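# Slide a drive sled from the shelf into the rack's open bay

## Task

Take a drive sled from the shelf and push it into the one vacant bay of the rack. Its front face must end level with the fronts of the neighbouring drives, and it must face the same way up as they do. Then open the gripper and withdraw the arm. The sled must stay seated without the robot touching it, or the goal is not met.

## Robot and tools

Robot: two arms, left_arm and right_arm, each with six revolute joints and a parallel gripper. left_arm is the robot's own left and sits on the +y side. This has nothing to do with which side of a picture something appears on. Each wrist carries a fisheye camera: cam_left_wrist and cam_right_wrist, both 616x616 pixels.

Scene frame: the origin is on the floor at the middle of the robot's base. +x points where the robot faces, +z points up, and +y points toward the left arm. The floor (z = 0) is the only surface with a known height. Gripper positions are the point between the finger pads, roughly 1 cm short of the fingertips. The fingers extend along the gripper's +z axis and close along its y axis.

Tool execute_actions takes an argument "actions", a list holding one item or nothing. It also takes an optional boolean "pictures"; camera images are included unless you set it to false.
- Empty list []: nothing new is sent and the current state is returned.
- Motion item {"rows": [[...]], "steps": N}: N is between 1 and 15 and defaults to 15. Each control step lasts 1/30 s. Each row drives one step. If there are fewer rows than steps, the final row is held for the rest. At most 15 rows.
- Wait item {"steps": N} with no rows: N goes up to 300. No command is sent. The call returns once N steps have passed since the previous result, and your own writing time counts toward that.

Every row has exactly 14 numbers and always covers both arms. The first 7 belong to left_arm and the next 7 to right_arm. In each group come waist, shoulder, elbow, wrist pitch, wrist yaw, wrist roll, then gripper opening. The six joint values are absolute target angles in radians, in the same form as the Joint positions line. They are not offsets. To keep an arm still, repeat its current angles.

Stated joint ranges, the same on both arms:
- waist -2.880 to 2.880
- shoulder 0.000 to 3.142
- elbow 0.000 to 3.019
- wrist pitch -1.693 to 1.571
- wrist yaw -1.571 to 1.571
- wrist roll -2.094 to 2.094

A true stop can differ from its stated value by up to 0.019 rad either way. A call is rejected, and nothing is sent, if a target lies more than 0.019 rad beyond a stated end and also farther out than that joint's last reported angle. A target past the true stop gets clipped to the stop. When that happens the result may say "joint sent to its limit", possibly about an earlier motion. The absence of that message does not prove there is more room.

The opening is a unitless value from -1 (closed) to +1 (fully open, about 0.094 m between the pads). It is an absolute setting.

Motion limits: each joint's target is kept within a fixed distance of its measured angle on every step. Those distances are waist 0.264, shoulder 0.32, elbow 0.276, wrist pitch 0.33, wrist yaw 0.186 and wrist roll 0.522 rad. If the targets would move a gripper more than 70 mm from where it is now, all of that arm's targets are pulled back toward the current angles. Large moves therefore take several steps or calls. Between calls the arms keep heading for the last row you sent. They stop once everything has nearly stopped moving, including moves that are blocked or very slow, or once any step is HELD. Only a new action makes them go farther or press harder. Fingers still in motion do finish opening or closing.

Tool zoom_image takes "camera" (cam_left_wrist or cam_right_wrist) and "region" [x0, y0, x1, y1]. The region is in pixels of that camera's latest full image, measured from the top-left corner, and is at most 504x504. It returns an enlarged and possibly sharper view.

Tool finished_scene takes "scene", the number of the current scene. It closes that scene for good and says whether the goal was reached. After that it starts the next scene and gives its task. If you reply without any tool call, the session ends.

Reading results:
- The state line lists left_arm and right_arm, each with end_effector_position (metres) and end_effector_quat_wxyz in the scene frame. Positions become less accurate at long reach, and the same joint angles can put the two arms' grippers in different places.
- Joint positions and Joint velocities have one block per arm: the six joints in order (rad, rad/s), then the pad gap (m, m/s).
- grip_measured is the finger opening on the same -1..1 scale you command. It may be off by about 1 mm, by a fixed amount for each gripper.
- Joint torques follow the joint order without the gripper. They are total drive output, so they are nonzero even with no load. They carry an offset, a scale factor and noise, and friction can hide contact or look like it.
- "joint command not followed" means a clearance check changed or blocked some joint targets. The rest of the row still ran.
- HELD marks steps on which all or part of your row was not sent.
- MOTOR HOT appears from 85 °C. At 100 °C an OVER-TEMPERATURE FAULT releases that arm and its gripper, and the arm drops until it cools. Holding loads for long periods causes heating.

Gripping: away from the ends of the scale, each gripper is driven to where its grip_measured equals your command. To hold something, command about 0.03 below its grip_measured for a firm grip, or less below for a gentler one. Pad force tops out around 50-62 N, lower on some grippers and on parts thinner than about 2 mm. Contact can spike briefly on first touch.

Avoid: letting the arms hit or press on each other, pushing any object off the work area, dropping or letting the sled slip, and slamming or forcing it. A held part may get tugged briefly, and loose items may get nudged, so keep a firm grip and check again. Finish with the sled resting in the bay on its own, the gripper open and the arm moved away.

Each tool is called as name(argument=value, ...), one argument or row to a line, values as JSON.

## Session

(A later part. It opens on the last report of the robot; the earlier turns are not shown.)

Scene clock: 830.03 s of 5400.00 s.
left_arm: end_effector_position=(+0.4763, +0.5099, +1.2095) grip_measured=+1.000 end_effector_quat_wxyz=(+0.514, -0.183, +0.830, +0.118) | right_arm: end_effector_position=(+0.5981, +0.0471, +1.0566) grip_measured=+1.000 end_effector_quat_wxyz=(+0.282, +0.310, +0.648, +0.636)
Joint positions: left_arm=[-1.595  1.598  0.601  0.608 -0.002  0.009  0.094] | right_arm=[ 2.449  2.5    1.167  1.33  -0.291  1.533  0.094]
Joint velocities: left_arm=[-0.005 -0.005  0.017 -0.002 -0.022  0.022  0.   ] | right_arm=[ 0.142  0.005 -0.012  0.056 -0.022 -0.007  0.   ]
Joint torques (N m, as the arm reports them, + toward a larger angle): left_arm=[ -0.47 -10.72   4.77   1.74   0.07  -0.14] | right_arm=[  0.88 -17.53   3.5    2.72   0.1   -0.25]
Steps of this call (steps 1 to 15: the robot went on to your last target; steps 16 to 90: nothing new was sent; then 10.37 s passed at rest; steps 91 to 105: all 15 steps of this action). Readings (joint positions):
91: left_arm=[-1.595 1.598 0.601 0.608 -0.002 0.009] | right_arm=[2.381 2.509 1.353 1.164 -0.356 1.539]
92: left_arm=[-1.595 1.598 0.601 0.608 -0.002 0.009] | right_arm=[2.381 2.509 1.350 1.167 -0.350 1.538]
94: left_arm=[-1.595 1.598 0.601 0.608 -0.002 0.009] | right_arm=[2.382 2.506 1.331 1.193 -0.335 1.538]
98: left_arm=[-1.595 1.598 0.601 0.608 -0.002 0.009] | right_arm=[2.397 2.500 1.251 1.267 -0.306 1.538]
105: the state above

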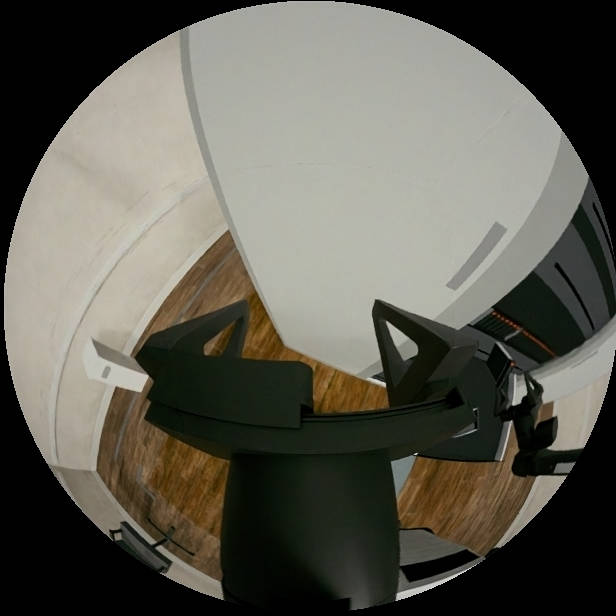

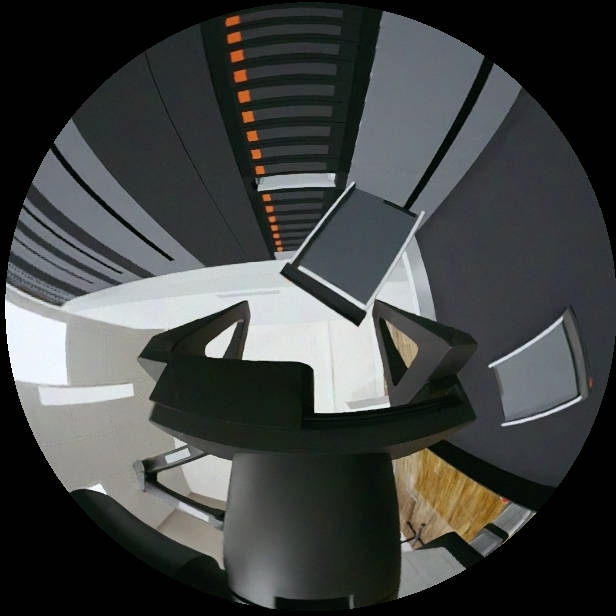

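execute_actions(
  actions=[],
)

Scene clock: 834.53 s of 5400.00 s.
left_arm: end_effector_position=(+0.4763, +0.5099, +1.2095) grip_measured=+1.000 end_effector_quat_wxyz=(+0.514, -0.183, +0.830, +0.118) | right_arm: end_effector_position=(+0.5972, +0.0498, +1.0597) grip_measured=+1.000 end_effector_quat_wxyz=(+0.285, +0.306, +0.646, +0.639)
Joint positions: left_arm=[-1.595  1.598  0.601  0.608 -0.002  0.009  0.094] | right_arm=[ 2.454  2.499  1.167  1.339 -0.29   1.53   0.094]
Joint velocities: left_arm=[-0.015 -0.005 -0.012  0.007 -0.066  0.037  0.   ] | right_arm=[ 0.015  0.005  0.012 -0.012  0.007 -0.022  0.   ]
Joint torques (N m, as the arm reports them, + toward a larger angle): left_arm=[ -0.52 -10.85   4.76   1.74   0.07  -0.14] | right_arm=[  1.1  -17.09   3.51   2.49   0.03  -0.2 ]
Steps of this call (steps 1 to 15: the robot went on to your last target; steps 16 to 135: nothing new was sent). Readings (joint positions):
1: left_arm=[-1.595 1.598 0.601 0.608 -0.002 0.009] | right_arm=[2.453 2.500 1.167 1.333 -0.291 1.532]
2: left_arm=[-1.595 1.598 0.601 0.608 -0.002 0.009] | right_arm=[2.454 2.499 1.167 1.336 -0.291 1.532]
4: left_arm=[-1.595 1.598 0.601 0.608 -0.002 0.009] | right_arm=[2.454 2.499 1.167 1.339 -0.290 1.531]
8: left_arm=[-1.595 1.598 0.601 0.608 -0.002 0.009] | right_arm=[2.454 2.499 1.167 1.339 -0.290 1.530]
135: the state above
All arms were judged still, so your last target was given up. Only a new action makes them travel on or press farther. Fingers that are still opening or closing keep moving.

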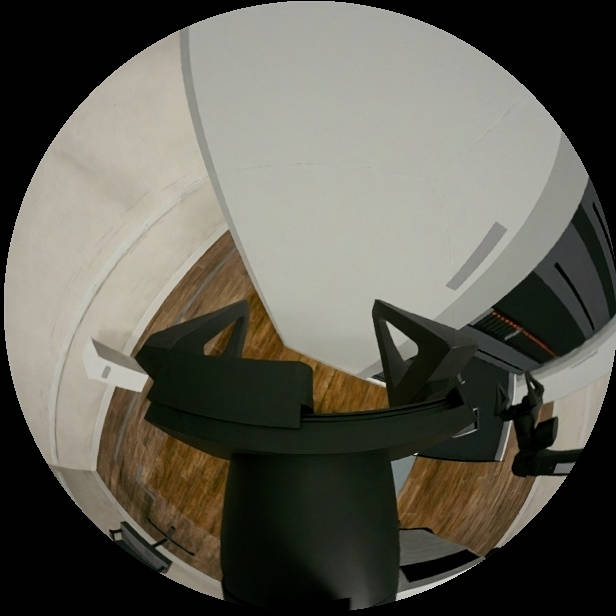

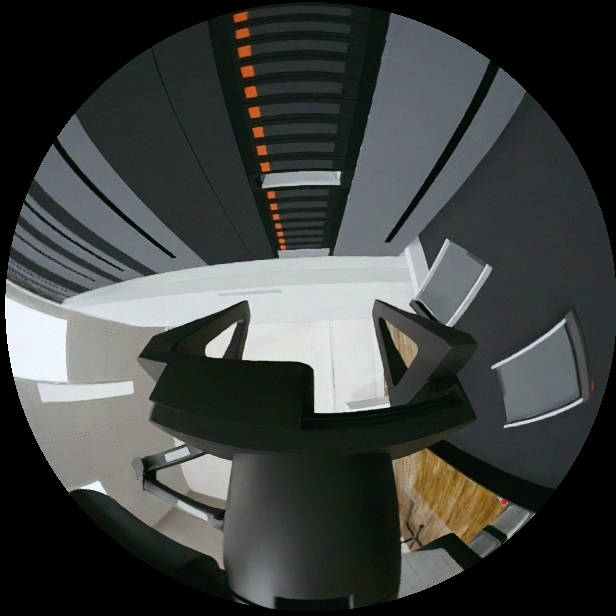

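execute_actions(
  actions=[
    {"rows":[[-1.6,1.6,0.6,0.6,0,0,1,2.47,2.49,1.1,1.3,-0.27,1.2,1],[-1.6,1.6,0.6,0.6,0,0,1,2.49,2.49,1.05,1.2,-0.2,0.8,1],[-1.6,1.6,0.6,0.6,0,0,1,2.5,2.49,1.0,1.0,-0.1,0.4,1],[-1.6,1.6,0.6,0.6,0,0,1,2.5,2.49,1.0,0.6,0,0,1]],"steps":15},
  ],
)

execute_actions(
  actions=[
    {"steps":30},
  ],
)

Scene clock: 859.60 s of 5400.00 s.
left_arm: end_effector_position=(+0.4763, +0.5099, +1.2095) grip_measured=+1.000 end_effector_quat_wxyz=(+0.514, -0.183, +0.830, +0.118) | right_arm: end_effector_position=(+0.4602, -0.0293, +0.8642) grip_measured=+1.000 end_effector_quat_wxyz=(-0.280, +0.069, -0.947, -0.141)
Joint positions: left_arm=[-1.595  1.598  0.601  0.608 -0.002  0.009  0.094] | right_arm=[ 2.492  2.495  0.996  0.607 -0.003  0.293  0.094]
Joint velocities: left_arm=[-0.005  0.015  0.012 -0.002 -0.051 -0.051  0.   ] | right_arm=[-0.015  0.015  0.012 -0.095 -0.022 -1.912  0.   ]
Joint torques (N m, as the arm reports them, + toward a larger angle): left_arm=[ -0.52 -10.79   4.77   1.76   0.06  -0.14] | right_arm=[  2.26 -14.9    1.5    1.09   0.09  -0.09]
Steps of this call (steps 1 to 430: nothing new was sent; then 10.23 s passed at rest; steps 431 to 445: all 15 steps of this action). Readings (joint positions):
431: left_arm=[-1.595 1.598 0.601 0.608 -0.002 0.009] | right_arm=[2.454 2.497 1.159 1.333 -0.280 1.476]
432: left_arm=[-1.595 1.598 0.601 0.608 -0.002 0.009] | right_arm=[2.457 2.489 1.139 1.303 -0.238 1.381]
434: left_arm=[-1.595 1.598 0.601 0.608 -0.002 0.009] | right_arm=[2.466 2.468 1.085 1.176 -0.119 1.243]
438: left_arm=[-1.595 1.598 0.601 0.608 -0.002 0.009] | right_arm=[2.481 2.465 1.027 0.852 -0.014 0.948]
445: the state above

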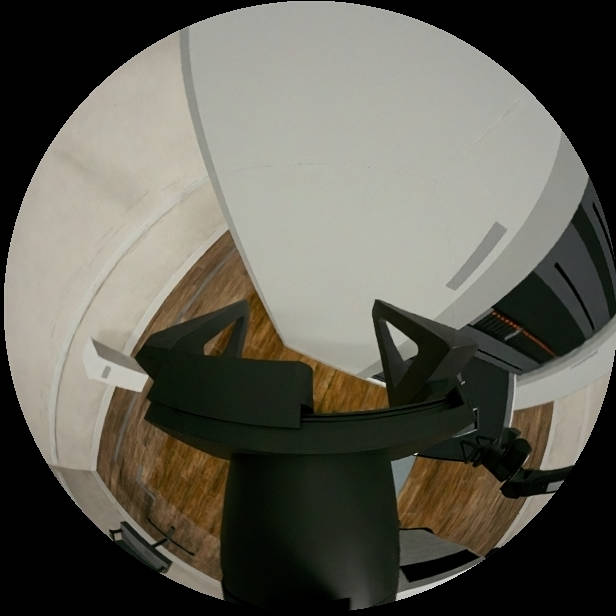

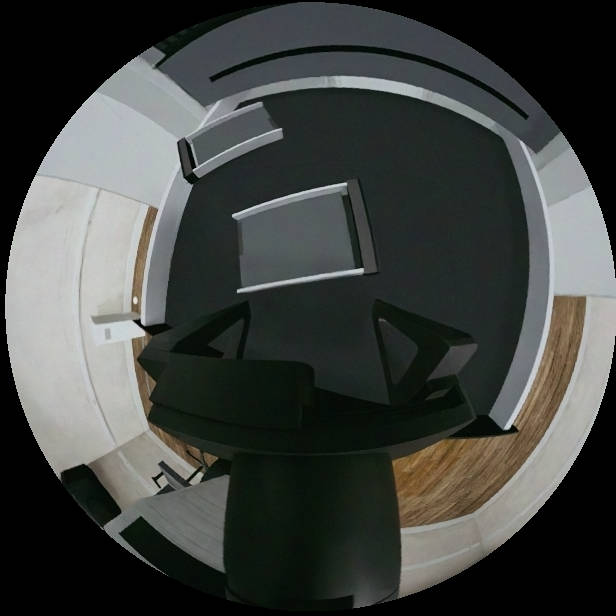

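Scene clock: 860.60 s of 5400.00 s.
left_arm: end_effector_position=(+0.4763, +0.5099, +1.2095) grip_measured=+1.000 end_effector_quat_wxyz=(+0.514, -0.183, +0.830, +0.118) | right_arm: end_effector_position=(+0.4603, -0.0292, +0.8645) grip_measured=+1.000 end_effector_quat_wxyz=(-0.297, +0.201, -0.928, -0.100)
Joint positions: left_arm=[-1.595  1.598  0.601  0.608 -0.002  0.009  0.094] | right_arm=[ 2.492  2.494  0.996  0.606 -0.003  0.011  0.094]
Joint velocities: left_arm=[-0.005 -0.005 -0.017 -0.002  0.051  0.051  0.   ] | right_arm=[ 0.005 -0.005 -0.007  0.002 -0.007  0.037  0.   ]
Joint torques (N m, as the arm reports them, + toward a larger angle): left_arm=[ -0.51 -10.87   4.76   1.72   0.07  -0.13] | right_arm=[  2.44 -14.81   1.47   1.07   0.05  -0.1 ]
Steps of this call (steps 1 to 30: the robot went on to your last target). Readings (joint positions):
1: left_arm=[-1.595 1.598 0.601 0.608 -0.002 0.009] | right_arm=[2.492 2.495 0.996 0.606 -0.003 0.237]
2: left_arm=[-1.595 1.598 0.601 0.608 -0.002 0.009] | right_arm=[2.492 2.495 0.996 0.606 -0.003 0.191]
4: left_arm=[-1.595 1.598 0.601 0.608 -0.002 0.009] | right_arm=[2.492 2.494 0.996 0.606 -0.003 0.126]
8: left_arm=[-1.595 1.598 0.601 0.608 -0.002 0.009] | right_arm=[2.492 2.494 0.996 0.606 -0.003 0.057]
30: the state above
All arms were judged still, so your last target was given up. Only a new action makes them travel on or press farther. Fingers that are still opening or closing keep moving.

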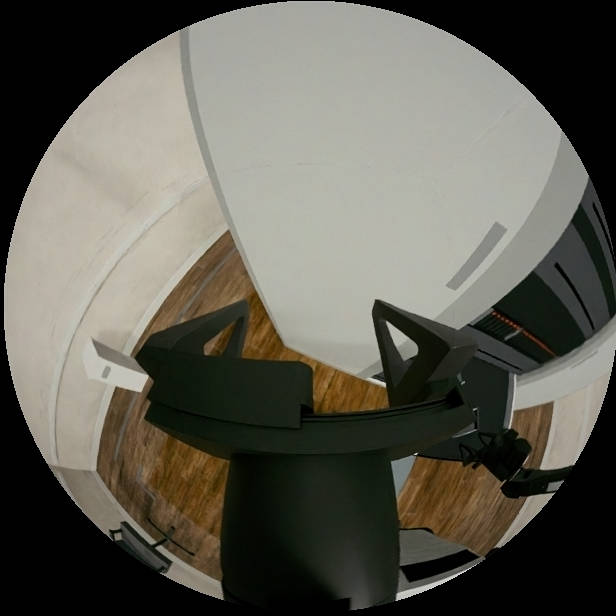

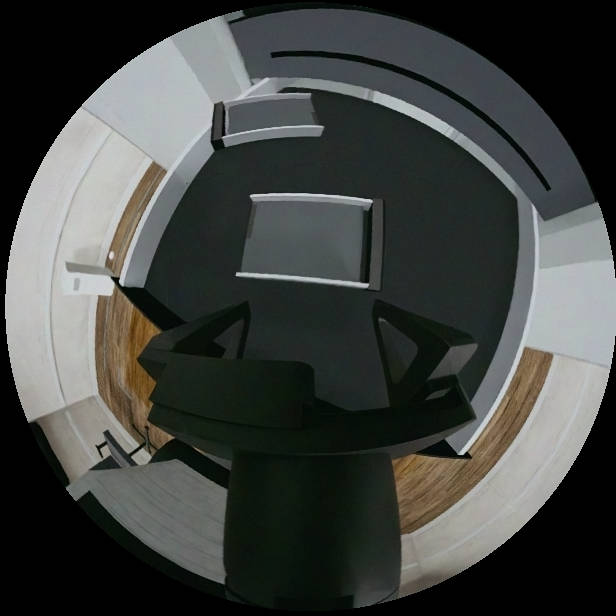

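zoom_image(
  camera="cam_right_wrist",
  region=[180,70,430,320],
)

Region (180, 70, 430, 320) of cam_right_wrist's 616x616 image, scaled by 2.016, with more detail than that image has.

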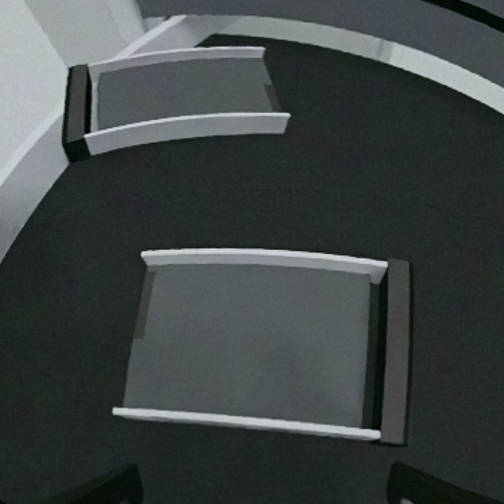

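execute_actions(
  actions=[
    {"rows":[[-1.6,1.6,0.6,0.6,0,0,1,2.49,2.42,1.02,0.6,0,0,1],[-1.6,1.6,0.6,0.6,0,0,1,2.48,2.36,1.05,0.6,-0.05,0,1],[-1.6,1.6,0.6,0.6,0,0,1,2.46,2.3,1.08,0.55,-0.1,0,1],[-1.6,1.6,0.6,0.6,0,0,1,2.44,2.3,1.1,0.4,-0.2,0,1],[-1.6,1.6,0.6,0.6,0,0,1,2.42,2.3,1.1,0.2,-0.3,0,1],[-1.6,1.6,0.6,0.6,0,0,1,2.4,2.3,1.1,0,-0.4,0,1],[-1.6,1.6,0.6,0.6,0,0,1,2.38,2.3,1.1,-0.2,-0.5,0,1],[-1.6,1.6,0.6,0.6,0,0,1,2.36,2.3,1.1,-0.4,-0.65,0,1],[-1.6,1.6,0.6,0.6,0,0,1,2.35,2.3,1.1,-0.58,-0.85,0,1]],"steps":15},
  ],
)

execute_actions(
  actions=[
    {"steps":40},
  ],
)

Scene clock: 939.87 s of 5400.00 s.
left_arm: end_effector_position=(+0.4763, +0.5099, +1.2095) grip_measured=+1.000 end_effector_quat_wxyz=(+0.514, -0.183, +0.830, +0.118) | right_arm: end_effector_position=(+0.3817, -0.0177, +0.9875) grip_measured=+1.000 end_effector_quat_wxyz=(+0.119, +0.105, -0.894, -0.419)
Joint positions: left_arm=[-1.595  1.598  0.601  0.608 -0.002  0.009  0.094] | right_arm=[ 2.33   2.248  1.116 -0.506 -0.846  0.008  0.094]
Joint velocities: left_arm=[-0.005 -0.005 -0.022  0.002  0.051  0.051  0.   ] | right_arm=[-0.063  0.19  -0.168 -1.121 -0.051 -0.051  0.   ]
Joint torques (N m, as the arm reports them, + toward a larger angle): left_arm=[ -0.49 -10.86   4.79   1.74   0.06  -0.14] | right_arm=[  3.61 -12.14   2.75   0.41  -0.77  -0.15]
Steps of this call (steps 1 to 90: nothing new was sent; then 75.77 s passed at rest; steps 91 to 105: all 15 steps of this action). Readings (joint positions):
91: left_arm=[-1.595 1.598 0.601 0.608 -0.002 0.009] | right_arm=[2.492 2.489 0.996 0.604 -0.003 0.011]
92: left_arm=[-1.595 1.598 0.601 0.608 -0.002 0.009] | right_arm=[2.492 2.481 0.996 0.601 -0.019 0.011]
94: left_arm=[-1.595 1.598 0.601 0.608 -0.002 0.009] | right_arm=[2.489 2.449 1.003 0.563 -0.093 0.011]
98: left_arm=[-1.595 1.598 0.601 0.608 -0.002 0.009] | right_arm=[2.438 2.330 1.076 0.149 -0.496 0.009]
105: the state above

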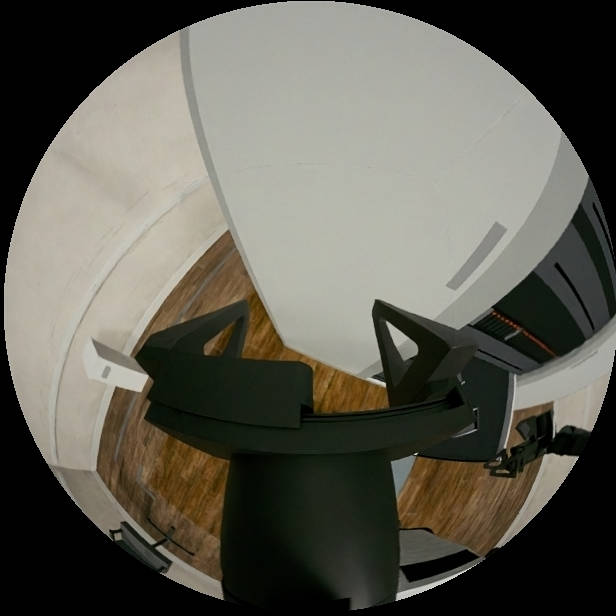

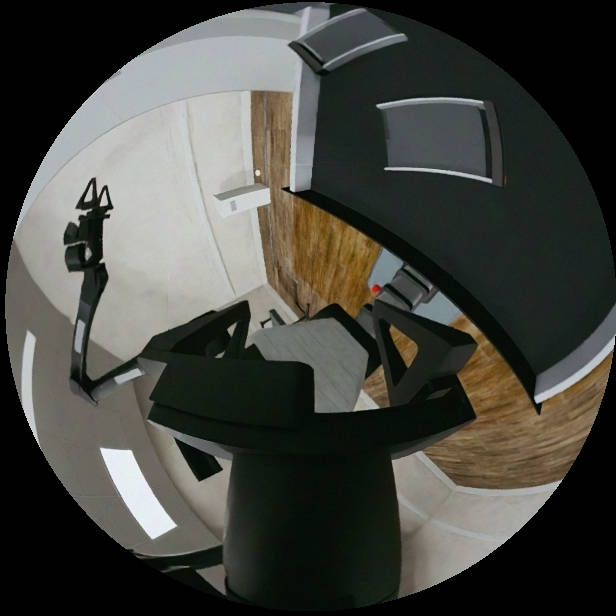

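Scene clock: 941.20 s of 5400.00 s.
left_arm: end_effector_position=(+0.4763, +0.5099, +1.2095) grip_measured=+1.000 end_effector_quat_wxyz=(+0.514, -0.183, +0.830, +0.118) | right_arm: end_effector_position=(+0.3426, -0.0224, +0.9679) grip_measured=+1.000 end_effector_quat_wxyz=(+0.183, +0.084, -0.891, -0.407)
Joint positions: left_arm=[-1.595  1.598  0.601  0.608 -0.002  0.009  0.094] | right_arm=[ 2.344  2.3    1.101 -0.574 -0.848  0.008  0.094]
Joint velocities: left_arm=[-0.015  0.005 -0.002  0.012 -0.037 -0.037  0.   ] | right_arm=[-0.005 -0.015 -0.012  0.002 -0.037 -0.081  0.   ]
Joint torques (N m, as the arm reports them, + toward a larger angle): left_arm=[ -0.51 -10.79   4.79   1.73   0.06  -0.14] | right_arm=[  2.02 -14.27   2.29  -0.52  -0.7   -0.15]
Steps of this call (steps 1 to 30: the robot went on to your last target; steps 31 to 40: nothing new was sent). Readings (joint positions):
1: left_arm=[-1.595 1.598 0.601 0.608 -0.002 0.009] | right_arm=[2.330 2.256 1.111 -0.535 -0.846 0.008]
2: left_arm=[-1.595 1.598 0.601 0.608 -0.002 0.009] | right_arm=[2.331 2.266 1.107 -0.552 -0.847 0.008]
4: left_arm=[-1.595 1.598 0.601 0.608 -0.002 0.009] | right_arm=[2.336 2.285 1.102 -0.568 -0.847 0.008]
8: left_arm=[-1.595 1.598 0.601 0.608 -0.002 0.009] | right_arm=[2.343 2.300 1.101 -0.574 -0.847 0.008]
40: the state above
All arms were judged still, so your last target was given up. Only a new action makes them travel on or press farther. Fingers that are still opening or closing keep moving.

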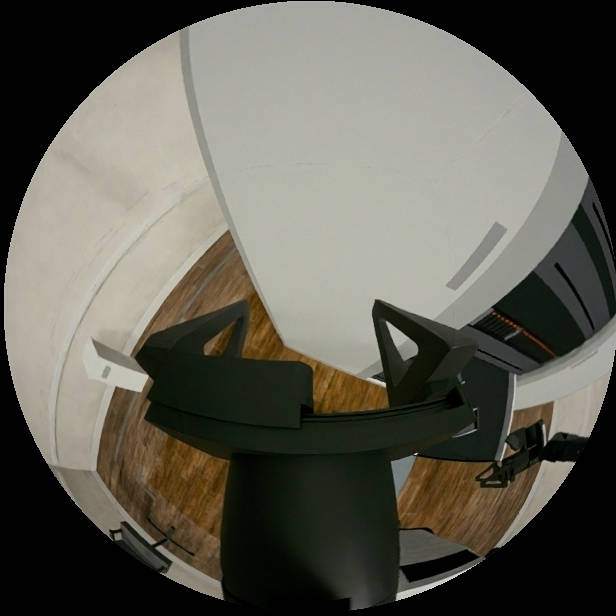

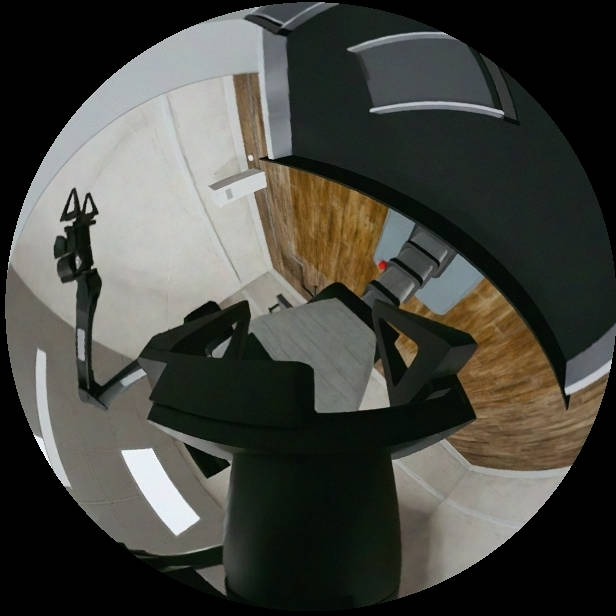

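execute_actions(
  actions=[
    {"rows":[[-1.6,1.6,0.6,0.6,0,0,1,2.345,2.3,1.1,-0.58,-0.85,-1.9,1]],"steps":15},
  ],
)

execute_actions(
  actions=[
    {"steps":45},
  ],
)

Scene clock: 955.30 s of 5400.00 s.
left_arm: end_effector_position=(+0.4763, +0.5099, +1.2095) grip_measured=+1.000 end_effector_quat_wxyz=(+0.514, -0.183, +0.830, +0.118) | right_arm: end_effector_position=(+0.3425, -0.0223, +0.9680) grip_measured=+1.000 end_effector_quat_wxyz=(-0.140, +0.663, -0.601, -0.424)
Joint positions: left_arm=[-1.595  1.598  0.601  0.608 -0.002  0.009  0.094] | right_arm=[ 2.344  2.3    1.101 -0.574 -0.848 -1.473  0.094]
Joint velocities: left_arm=[-0.005 -0.015  0.002 -0.002 -0.022  0.007  0.   ] | right_arm=[ 0.005  0.015  0.002 -0.007  0.007 -2.806  0.   ]
Joint torques (N m, as the arm reports them, + toward a larger angle): left_arm=[ -0.46 -10.82   4.78   1.72   0.07  -0.12] | right_arm=[  1.25 -14.97   2.21  -0.59  -0.72  -0.07]
Steps of this call (steps 1 to 90: nothing new was sent; then 10.60 s passed at rest; steps 91 to 105: all 15 steps of this action). Readings (joint positions):
91: left_arm=[-1.595 1.598 0.601 0.608 -0.002 0.009] | right_arm=[2.344 2.300 1.101 -0.574 -0.848 -0.077]
92: left_arm=[-1.595 1.598 0.601 0.608 -0.002 0.009] | right_arm=[2.344 2.300 1.101 -0.574 -0.848 -0.177]
94: left_arm=[-1.595 1.598 0.601 0.608 -0.002 0.009] | right_arm=[2.344 2.300 1.101 -0.574 -0.848 -0.377]
98: left_arm=[-1.595 1.598 0.601 0.608 -0.002 0.009] | right_arm=[2.344 2.300 1.101 -0.574 -0.848 -0.776]
105: the state above

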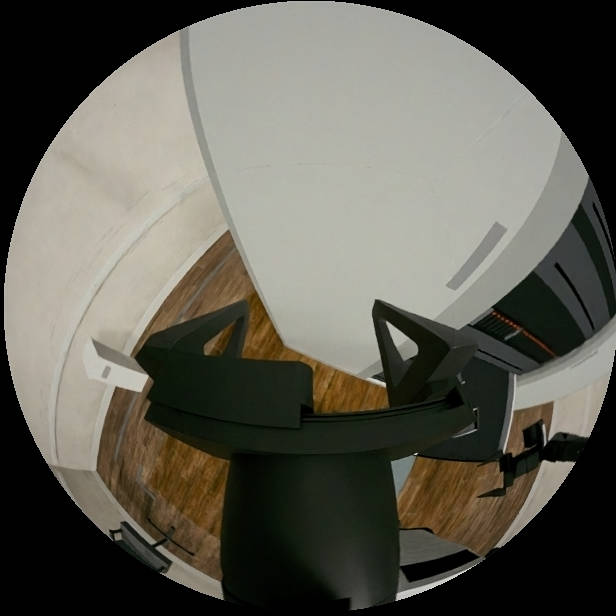

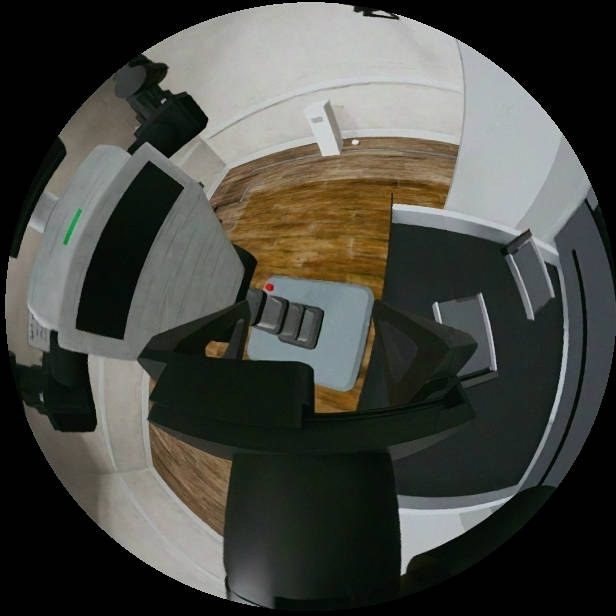

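Scene clock: 956.80 s of 5400.00 s.
left_arm: end_effector_position=(+0.4763, +0.5099, +1.2095) grip_measured=+1.000 end_effector_quat_wxyz=(+0.514, -0.183, +0.830, +0.118) | right_arm: end_effector_position=(+0.3425, -0.0223, +0.9680) grip_measured=+1.000 end_effector_quat_wxyz=(-0.224, +0.773, -0.451, -0.386)
Joint positions: left_arm=[-1.595  1.598  0.601  0.608 -0.002  0.009  0.094] | right_arm=[ 2.344  2.3    1.101 -0.574 -0.848 -1.889  0.094]
Joint velocities: left_arm=[ 0.005 -0.015  0.007 -0.002 -0.051  0.037  0.   ] | right_arm=[-0.005  0.005 -0.002  0.012  0.022 -0.007  0.   ]
Joint torques (N m, as the arm reports them, + toward a larger angle): left_arm=[ -0.58 -10.8    4.79   1.75   0.06  -0.14] | right_arm=[  1.6  -14.3    2.26  -0.69  -0.75  -0.09]
Steps of this call (steps 1 to 45: the robot went on to your last target). Readings (joint positions):
1: left_arm=[-1.595 1.598 0.601 0.608 -0.002 0.009] | right_arm=[2.344 2.300 1.101 -0.574 -0.848 -1.557]
2: left_arm=[-1.595 1.598 0.601 0.608 -0.002 0.009] | right_arm=[2.344 2.300 1.101 -0.574 -0.848 -1.624]
4: left_arm=[-1.595 1.598 0.601 0.608 -0.002 0.009] | right_arm=[2.344 2.300 1.101 -0.574 -0.848 -1.720]
8: left_arm=[-1.595 1.598 0.601 0.608 -0.002 0.009] | right_arm=[2.344 2.300 1.101 -0.574 -0.848 -1.821]
45: the state above
All arms were judged still, so your last target was given up. Only a new action makes them travel on or press farther. Fingers that are still opening or closing keep moving.

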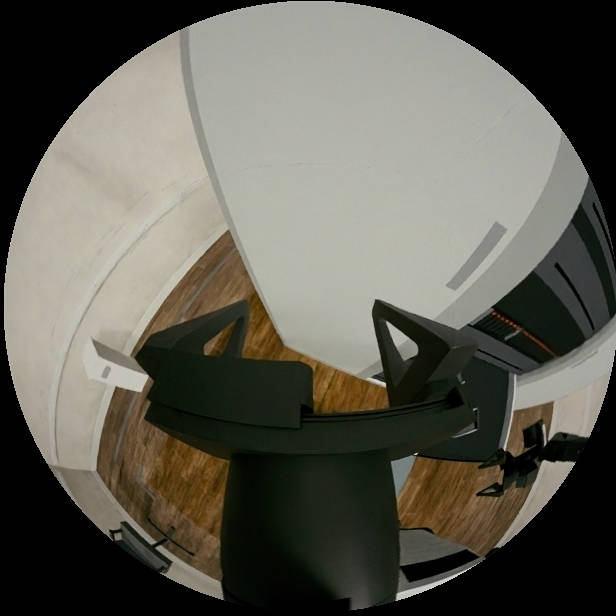

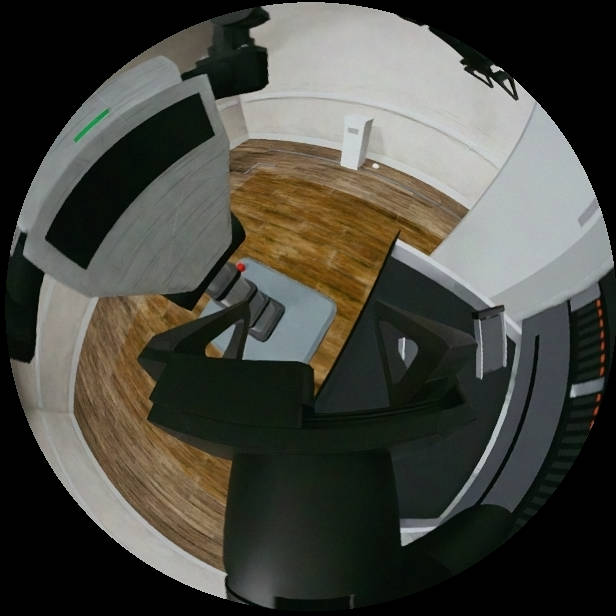

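execute_actions(
  actions=[
    {"rows":[[-1.6,1.6,0.6,0.6,0,0,1,2.34,2.33,1.25,-0.69,-0.85,-1.9,1],[-1.6,1.6,0.6,0.6,0,0,1,2.33,2.37,1.4,-0.8,-0.85,-1.9,1],[-1.6,1.6,0.6,0.6,0,0,1,2.32,2.41,1.55,-0.91,-0.85,-1.9,1],[-1.6,1.6,0.6,0.6,0,0,1,2.31,2.46,1.7,-1.01,-0.85,-1.9,1],[-1.6,1.6,0.6,0.6,0,0,1,2.30,2.5,1.87,-1.12,-0.85,-1.9,1]],"steps":15},
  ],
)

execute_actions(
  actions=[
    {"steps":40},
  ],
)

Scene clock: 972.73 s of 5400.00 s.
left_arm: end_effector_position=(+0.4763, +0.5099, +1.2095) grip_measured=+1.000 end_effector_quat_wxyz=(+0.514, -0.183, +0.830, +0.118) | right_arm: end_effector_position=(+0.5597, +0.0185, +1.0185) grip_measured=+1.000 end_effector_quat_wxyz=(-0.241, +0.769, -0.461, -0.373)
Joint positions: left_arm=[-1.595  1.598  0.601  0.608 -0.002  0.009  0.094] | right_arm=[ 2.306  2.494  1.849 -1.1   -0.851 -1.892  0.094]
Joint velocities: left_arm=[ 0.005 -0.015  0.002  0.007 -0.007 -0.037  0.   ] | right_arm=[-0.024 -0.327 -0.007 -0.335 -0.623  0.022  0.   ]
Joint torques (N m, as the arm reports them, + toward a larger angle): left_arm=[ -0.56 -10.88   4.77   1.74   0.06  -0.14] | right_arm=[  1.41 -18.96   7.89  -0.65  -0.06  -0.15]
Steps of this call (steps 1 to 90: nothing new was sent; then 12.43 s passed at rest; steps 91 to 105: all 15 steps of this action). Readings (joint positions):
91: left_arm=[-1.595 1.598 0.601 0.608 -0.002 0.009] | right_arm=[2.344 2.303 1.115 -0.603 -0.848 -1.891]
92: left_arm=[-1.595 1.598 0.601 0.608 -0.002 0.009] | right_arm=[2.344 2.314 1.150 -0.658 -0.848 -1.891]
94: left_arm=[-1.595 1.598 0.601 0.608 -0.002 0.009] | right_arm=[2.341 2.365 1.286 -0.828 -0.848 -1.892]
98: left_arm=[-1.595 1.598 0.601 0.608 -0.002 0.009] | right_arm=[2.325 2.491 1.612 -1.047 -0.849 -1.892]
105: the state above

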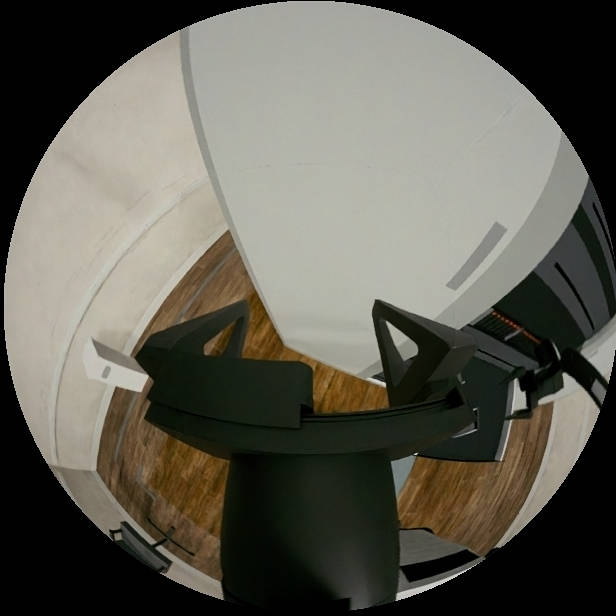

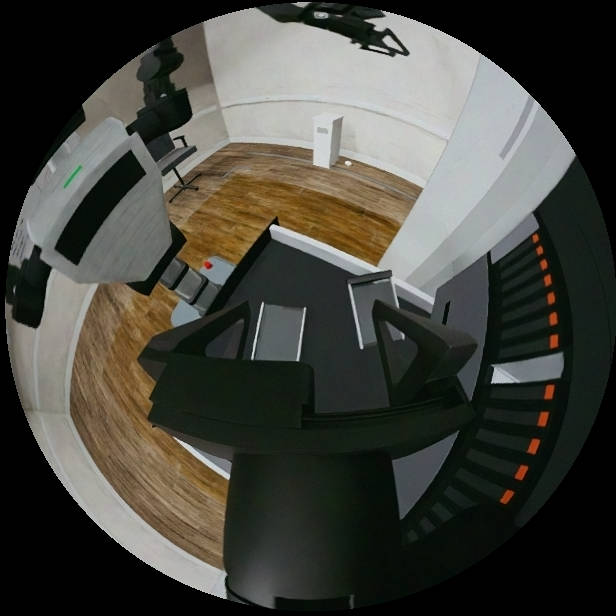

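Scene clock: 974.07 s of 5400.00 s.
left_arm: end_effector_position=(+0.4763, +0.5099, +1.2095) grip_measured=+1.000 end_effector_quat_wxyz=(+0.514, -0.183, +0.830, +0.118) | right_arm: end_effector_position=(+0.5588, +0.0187, +1.0251) grip_measured=+1.000 end_effector_quat_wxyz=(-0.239, +0.767, -0.461, -0.376)
Joint positions: left_arm=[-1.595  1.598  0.601  0.608 -0.002  0.009  0.094] | right_arm=[ 2.306  2.484  1.848 -1.116 -0.853 -1.892  0.094]
Joint velocities: left_arm=[-0.005 -0.005 -0.012  0.017 -0.007 -0.007  0.   ] | right_arm=[-0.005 -0.005  0.007  0.017 -0.037  0.037  0.   ]
Joint torques (N m, as the arm reports them, + toward a larger angle): left_arm=[ -0.53 -10.77   4.77   1.73   0.08  -0.14] | right_arm=[  1.16 -19.83   8.64  -0.5   -0.53  -0.07]
Steps of this call (steps 1 to 30: the robot went on to your last target; steps 31 to 40: nothing new was sent). Readings (joint positions):
1: left_arm=[-1.595 1.598 0.601 0.608 -0.002 0.009] | right_arm=[2.306 2.486 1.848 -1.112 -0.852 -1.892]
2: left_arm=[-1.595 1.598 0.601 0.608 -0.002 0.009] | right_arm=[2.306 2.484 1.848 -1.116 -0.853 -1.892]
4: left_arm=[-1.595 1.598 0.601 0.608 -0.002 0.009] | right_arm=[2.306 2.484 1.848 -1.116 -0.853 -1.892]
8: left_arm=[-1.595 1.598 0.601 0.608 -0.002 0.009] | right_arm=[2.306 2.484 1.848 -1.116 -0.853 -1.892]
40: the state above
All arms were judged still, so your last target was given up. Only a new action makes them travel on or press farther. Fingers that are still opening or closing keep moving.

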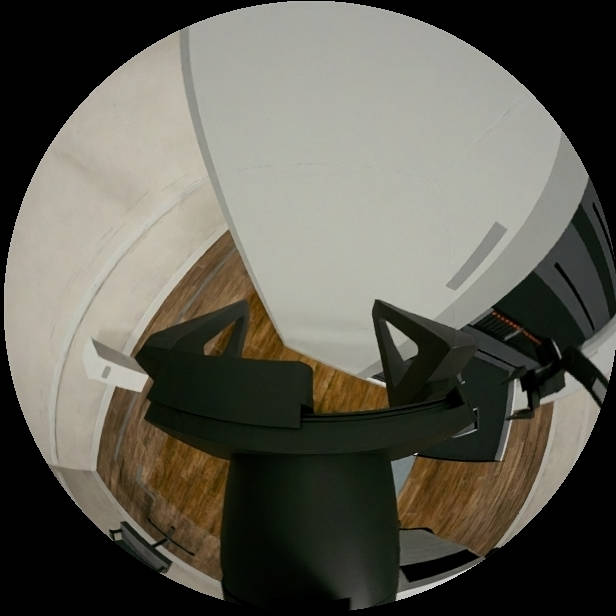

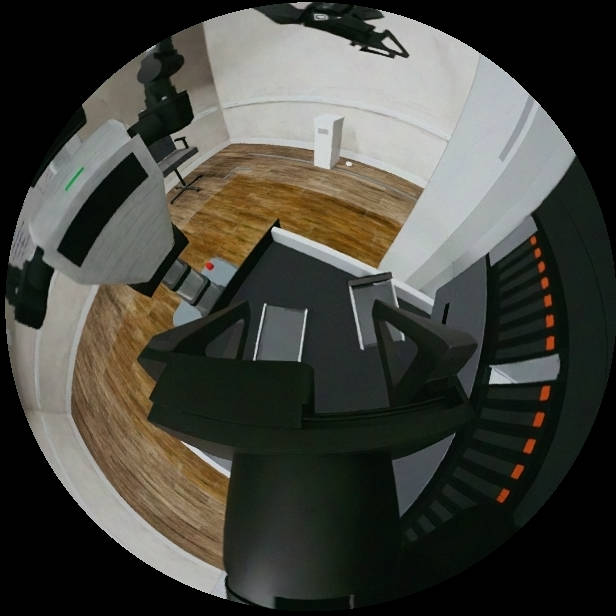

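execute_actions(
  actions=[
    {"rows":[[-1.6,1.6,0.6,0.6,0,0,1,2.29,2.5,1.79,-1.05,-0.85,-1.9,1],[-1.6,1.6,0.6,0.6,0,0,1,2.27,2.52,1.74,-0.98,-0.85,-1.9,1],[-1.6,1.6,0.6,0.6,0,0,1,2.25,2.54,1.69,-0.91,-0.85,-1.9,1],[-1.6,1.6,0.6,0.6,0,0,1,2.23,2.565,1.64,-0.83,-0.85,-1.9,1],[-1.6,1.6,0.6,0.6,0,0,1,2.215,2.59,1.59,-0.76,-0.85,-1.9,1]],"steps":15},
  ],
)

execute_actions(
  actions=[
    {"steps":30},
  ],
)

Scene clock: 983.63 s of 5400.00 s.
left_arm: end_effector_position=(+0.4763, +0.5099, +1.2095) grip_measured=+1.000 end_effector_quat_wxyz=(+0.514, -0.183, +0.830, +0.118) | right_arm: end_effector_position=(+0.4856, -0.0513, +0.8906) grip_measured=+1.000 end_effector_quat_wxyz=(-0.243, +0.740, -0.504, -0.373)
Joint positions: left_arm=[-1.595  1.598  0.601  0.608 -0.002  0.009  0.094] | right_arm=[ 2.208  2.6    1.589 -0.773 -0.85  -1.892  0.094]
Joint velocities: left_arm=[-0.015 -0.015  0.022 -0.002 -0.007 -0.037  0.   ] | right_arm=[-0.122  0.278 -0.095  0.027  0.007  0.007  0.   ]
Joint torques (N m, as the arm reports them, + toward a larger angle): left_arm=[ -0.52 -10.83   4.77   1.73   0.06  -0.14] | right_arm=[  2.73 -20.32   4.35   0.29  -0.69  -0.07]
Steps of this call (steps 1 to 90: nothing new was sent; then 6.07 s passed at rest; steps 91 to 105: all 15 steps of this action). Readings (joint positions):
91: left_arm=[-1.595 1.598 0.601 0.608 -0.002 0.009] | right_arm=[2.306 2.483 1.840 -1.102 -0.853 -1.892]
92: left_arm=[-1.595 1.598 0.601 0.608 -0.002 0.009] | right_arm=[2.304 2.479 1.820 -1.066 -0.853 -1.892]
94: left_arm=[-1.595 1.598 0.601 0.608 -0.002 0.009] | right_arm=[2.298 2.476 1.768 -0.985 -0.853 -1.892]
98: left_arm=[-1.595 1.598 0.601 0.608 -0.002 0.009] | right_arm=[2.269 2.502 1.670 -0.855 -0.853 -1.892]
105: the state above

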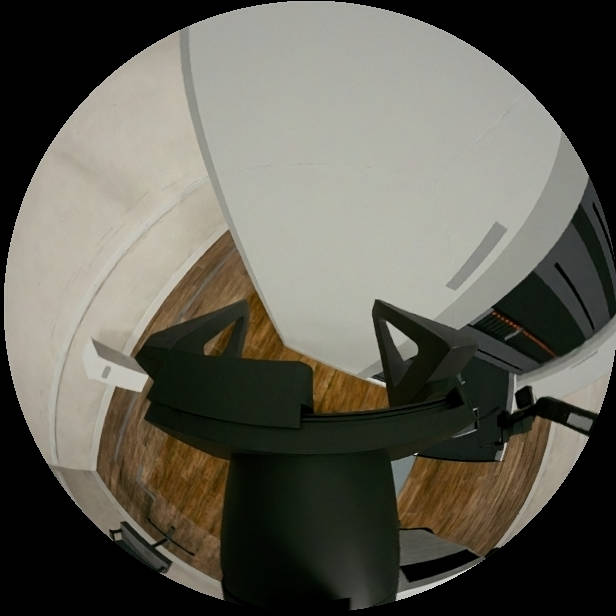

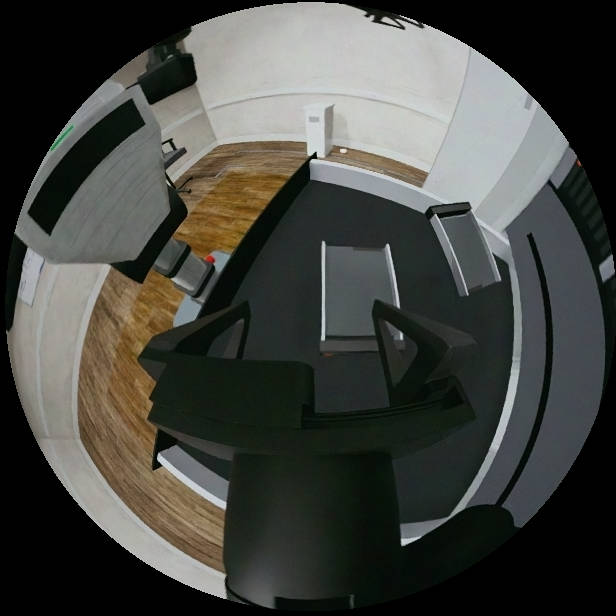

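Scene clock: 984.63 s of 5400.00 s.
left_arm: end_effector_position=(+0.4763, +0.5099, +1.2095) grip_measured=+1.000 end_effector_quat_wxyz=(+0.514, -0.183, +0.830, +0.118) | right_arm: end_effector_position=(+0.4874, -0.0518, +0.8937) grip_measured=+1.000 end_effector_quat_wxyz=(-0.246, +0.741, -0.504, -0.370)
Joint positions: left_arm=[-1.595  1.598  0.601  0.608 -0.002  0.009  0.094] | right_arm=[ 2.207  2.592  1.584 -0.768 -0.85  -1.892  0.094]
Joint velocities: left_arm=[-0.024 -0.015  0.002 -0.012 -0.007  0.007  0.   ] | right_arm=[-0.005 -0.005 -0.007 -0.027  0.022  0.007  0.   ]
Joint torques (N m, as the arm reports them, + toward a larger angle): left_arm=[ -0.61 -10.96   4.78   1.74   0.07  -0.13] | right_arm=[  2.09 -18.81   4.38  -0.1   -0.68  -0.05]
Steps of this call (steps 1 to 15: the robot went on to your last target; steps 16 to 30: nothing new was sent). Readings (joint positions):
1: left_arm=[-1.595 1.598 0.601 0.608 -0.002 0.009] | right_arm=[2.205 2.607 1.586 -0.773 -0.850 -1.892]
2: left_arm=[-1.595 1.598 0.601 0.608 -0.002 0.009] | right_arm=[2.205 2.611 1.584 -0.772 -0.850 -1.892]
4: left_arm=[-1.595 1.598 0.601 0.608 -0.002 0.009] | right_arm=[2.206 2.611 1.584 -0.772 -0.850 -1.892]
8: left_arm=[-1.595 1.598 0.601 0.608 -0.002 0.009] | right_arm=[2.207 2.600 1.584 -0.769 -0.850 -1.892]
30: the state above
All arms were judged still, so your last target was given up. Only a new action makes them travel on or press farther. Fingers that are still opening or closing keep moving.

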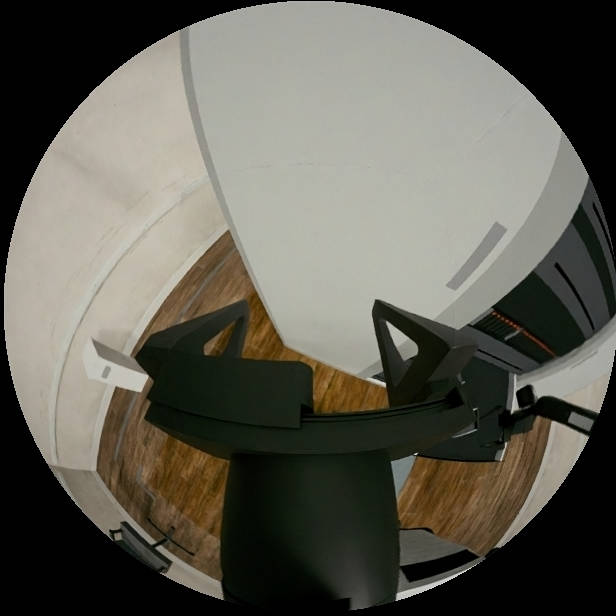

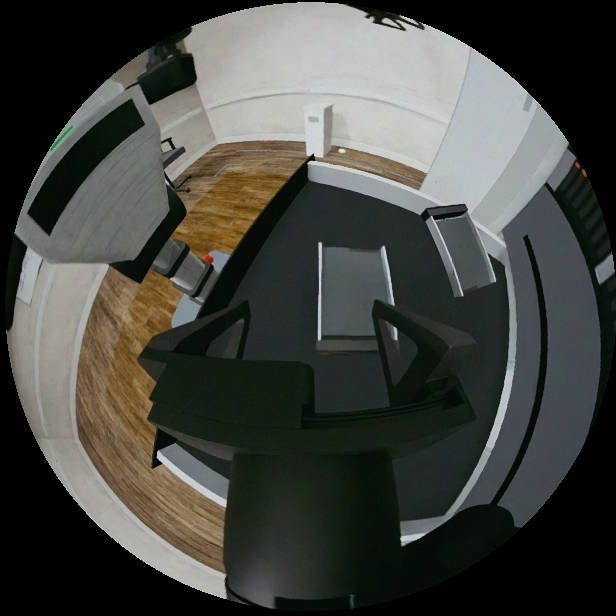

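execute_actions(
  actions=[
    {"rows":[[-1.6,1.6,0.6,0.6,0,0,1,2.225,2.6,1.66,-0.81,-0.85,-1.9,1],[-1.6,1.6,0.6,0.6,0,0,1,2.235,2.63,1.71,-0.82,-0.85,-1.9,1],[-1.6,1.6,0.6,0.6,0,0,1,2.245,2.67,1.76,-0.83,-0.85,-1.9,1],[-1.6,1.6,0.6,0.6,0,0,1,2.255,2.71,1.81,-0.84,-0.85,-1.9,1],[-1.6,1.6,0.6,0.6,0,0,1,2.265,2.75,1.85,-0.845,-0.85,-1.9,1]],"steps":15},
  ],
)

execute_actions(
  actions=[
    {"steps":25},
  ],
)

Scene clock: 998.20 s of 5400.00 s.
left_arm: end_effector_position=(+0.4763, +0.5099, +1.2095) grip_measured=+1.000 end_effector_quat_wxyz=(+0.514, -0.183, +0.830, +0.118) | right_arm: end_effector_position=(+0.5314, -0.0035, +0.8649) grip_measured=+1.000 end_effector_quat_wxyz=(-0.253, +0.764, -0.471, -0.362)
Joint positions: left_arm=[-1.595  1.598  0.601  0.608 -0.002  0.009  0.094] | right_arm=[ 2.271  2.734  1.846 -0.836 -0.85  -1.892  0.094]
Joint velocities: left_arm=[ 0.005 -0.015 -0.002 -0.002 -0.022 -0.051  0.   ] | right_arm=[-0.005  0.015 -0.017 -0.022  0.051  0.022  0.   ]
Joint torques (N m, as the arm reports them, + toward a larger angle): left_arm=[ -0.56 -10.78   4.77   1.73   0.06  -0.13] | right_arm=[  1.77 -19.14   5.5   -0.49  -0.67  -0.06]
Steps of this call (steps 1 to 90: nothing new was sent; then 10.07 s passed at rest; steps 91 to 105: all 15 steps of this action). Readings (joint positions):
91: left_arm=[-1.595 1.598 0.601 0.608 -0.002 0.009] | right_arm=[2.208 2.592 1.590 -0.777 -0.850 -1.892]
92: left_arm=[-1.595 1.598 0.601 0.608 -0.002 0.009] | right_arm=[2.209 2.597 1.604 -0.793 -0.850 -1.892]
94: left_arm=[-1.595 1.598 0.601 0.608 -0.002 0.009] | right_arm=[2.215 2.628 1.677 -0.822 -0.850 -1.892]
98: left_arm=[-1.595 1.598 0.601 0.608 -0.002 0.009] | right_arm=[2.242 2.713 1.842 -0.831 -0.850 -1.892]
105: the state above

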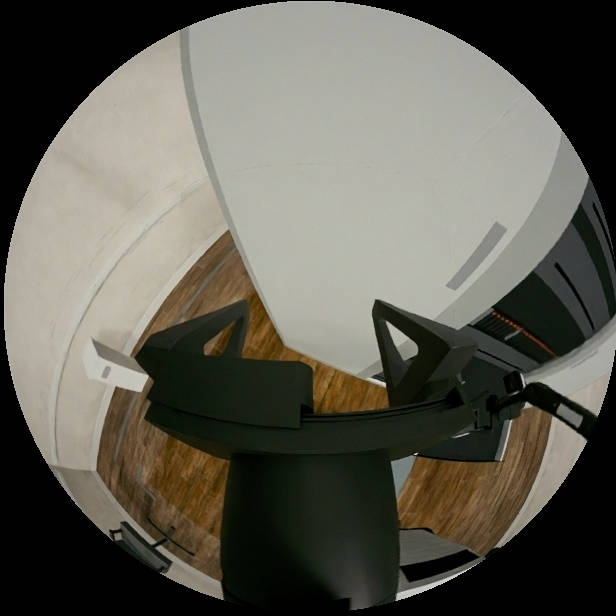

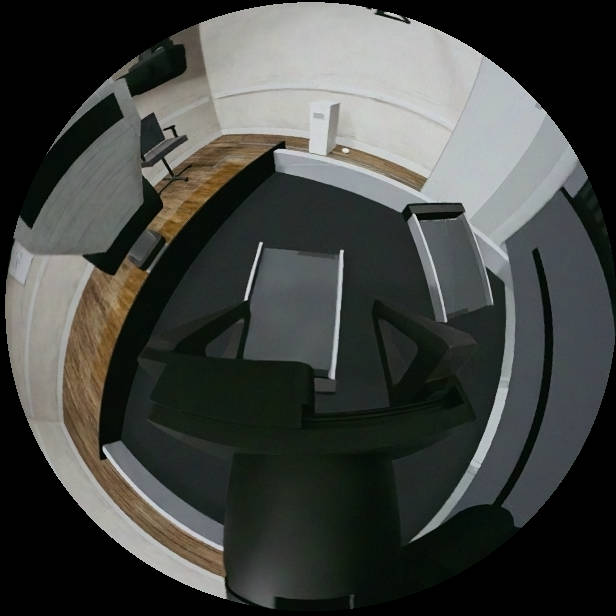

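Scene clock: 999.03 s of 5400.00 s.
left_arm: end_effector_position=(+0.4763, +0.5099, +1.2095) grip_measured=+1.000 end_effector_quat_wxyz=(+0.514, -0.183, +0.830, +0.118) | right_arm: end_effector_position=(+0.5314, -0.0037, +0.8647) grip_measured=+1.000 end_effector_quat_wxyz=(-0.253, +0.764, -0.471, -0.362)
Joint positions: left_arm=[-1.595  1.598  0.601  0.608 -0.002  0.009  0.094] | right_arm=[ 2.271  2.735  1.846 -0.836 -0.85  -1.892  0.094]
Joint velocities: left_arm=[-0.005 -0.005  0.027 -0.002 -0.066 -0.022  0.   ] | right_arm=[-0.024  0.005 -0.012 -0.002 -0.007 -0.066  0.   ]
Joint torques (N m, as the arm reports them, + toward a larger angle): left_arm=[ -0.57 -10.84   4.78   1.75   0.07  -0.14] | right_arm=[  0.64 -18.52   5.33  -0.63  -0.68  -0.06]
Steps of this call (steps 1 to 15: the robot went on to your last target; steps 16 to 25: nothing new was sent). Readings (joint positions):
1: left_arm=[-1.595 1.598 0.601 0.608 -0.002 0.009] | right_arm=[2.271 2.735 1.846 -0.836 -0.850 -1.892]
2: left_arm=[-1.595 1.598 0.601 0.608 -0.002 0.009] | right_arm=[2.271 2.735 1.846 -0.836 -0.850 -1.892]
4: left_arm=[-1.595 1.598 0.601 0.608 -0.002 0.009] | right_arm=[2.271 2.735 1.846 -0.836 -0.850 -1.892]
8: left_arm=[-1.595 1.598 0.601 0.608 -0.002 0.009] | right_arm=[2.271 2.735 1.846 -0.836 -0.850 -1.892]
25: the state above
All arms were judged still, so your last target was given up. Only a new action makes them travel on or press farther. Fingers that are still opening or closing keep moving.

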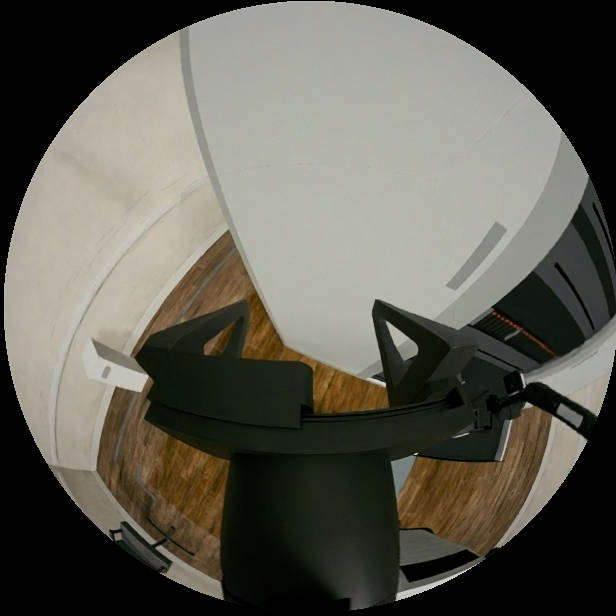

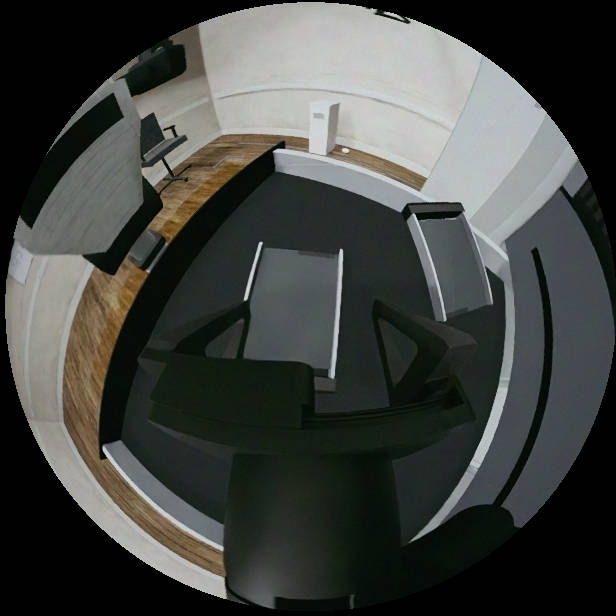

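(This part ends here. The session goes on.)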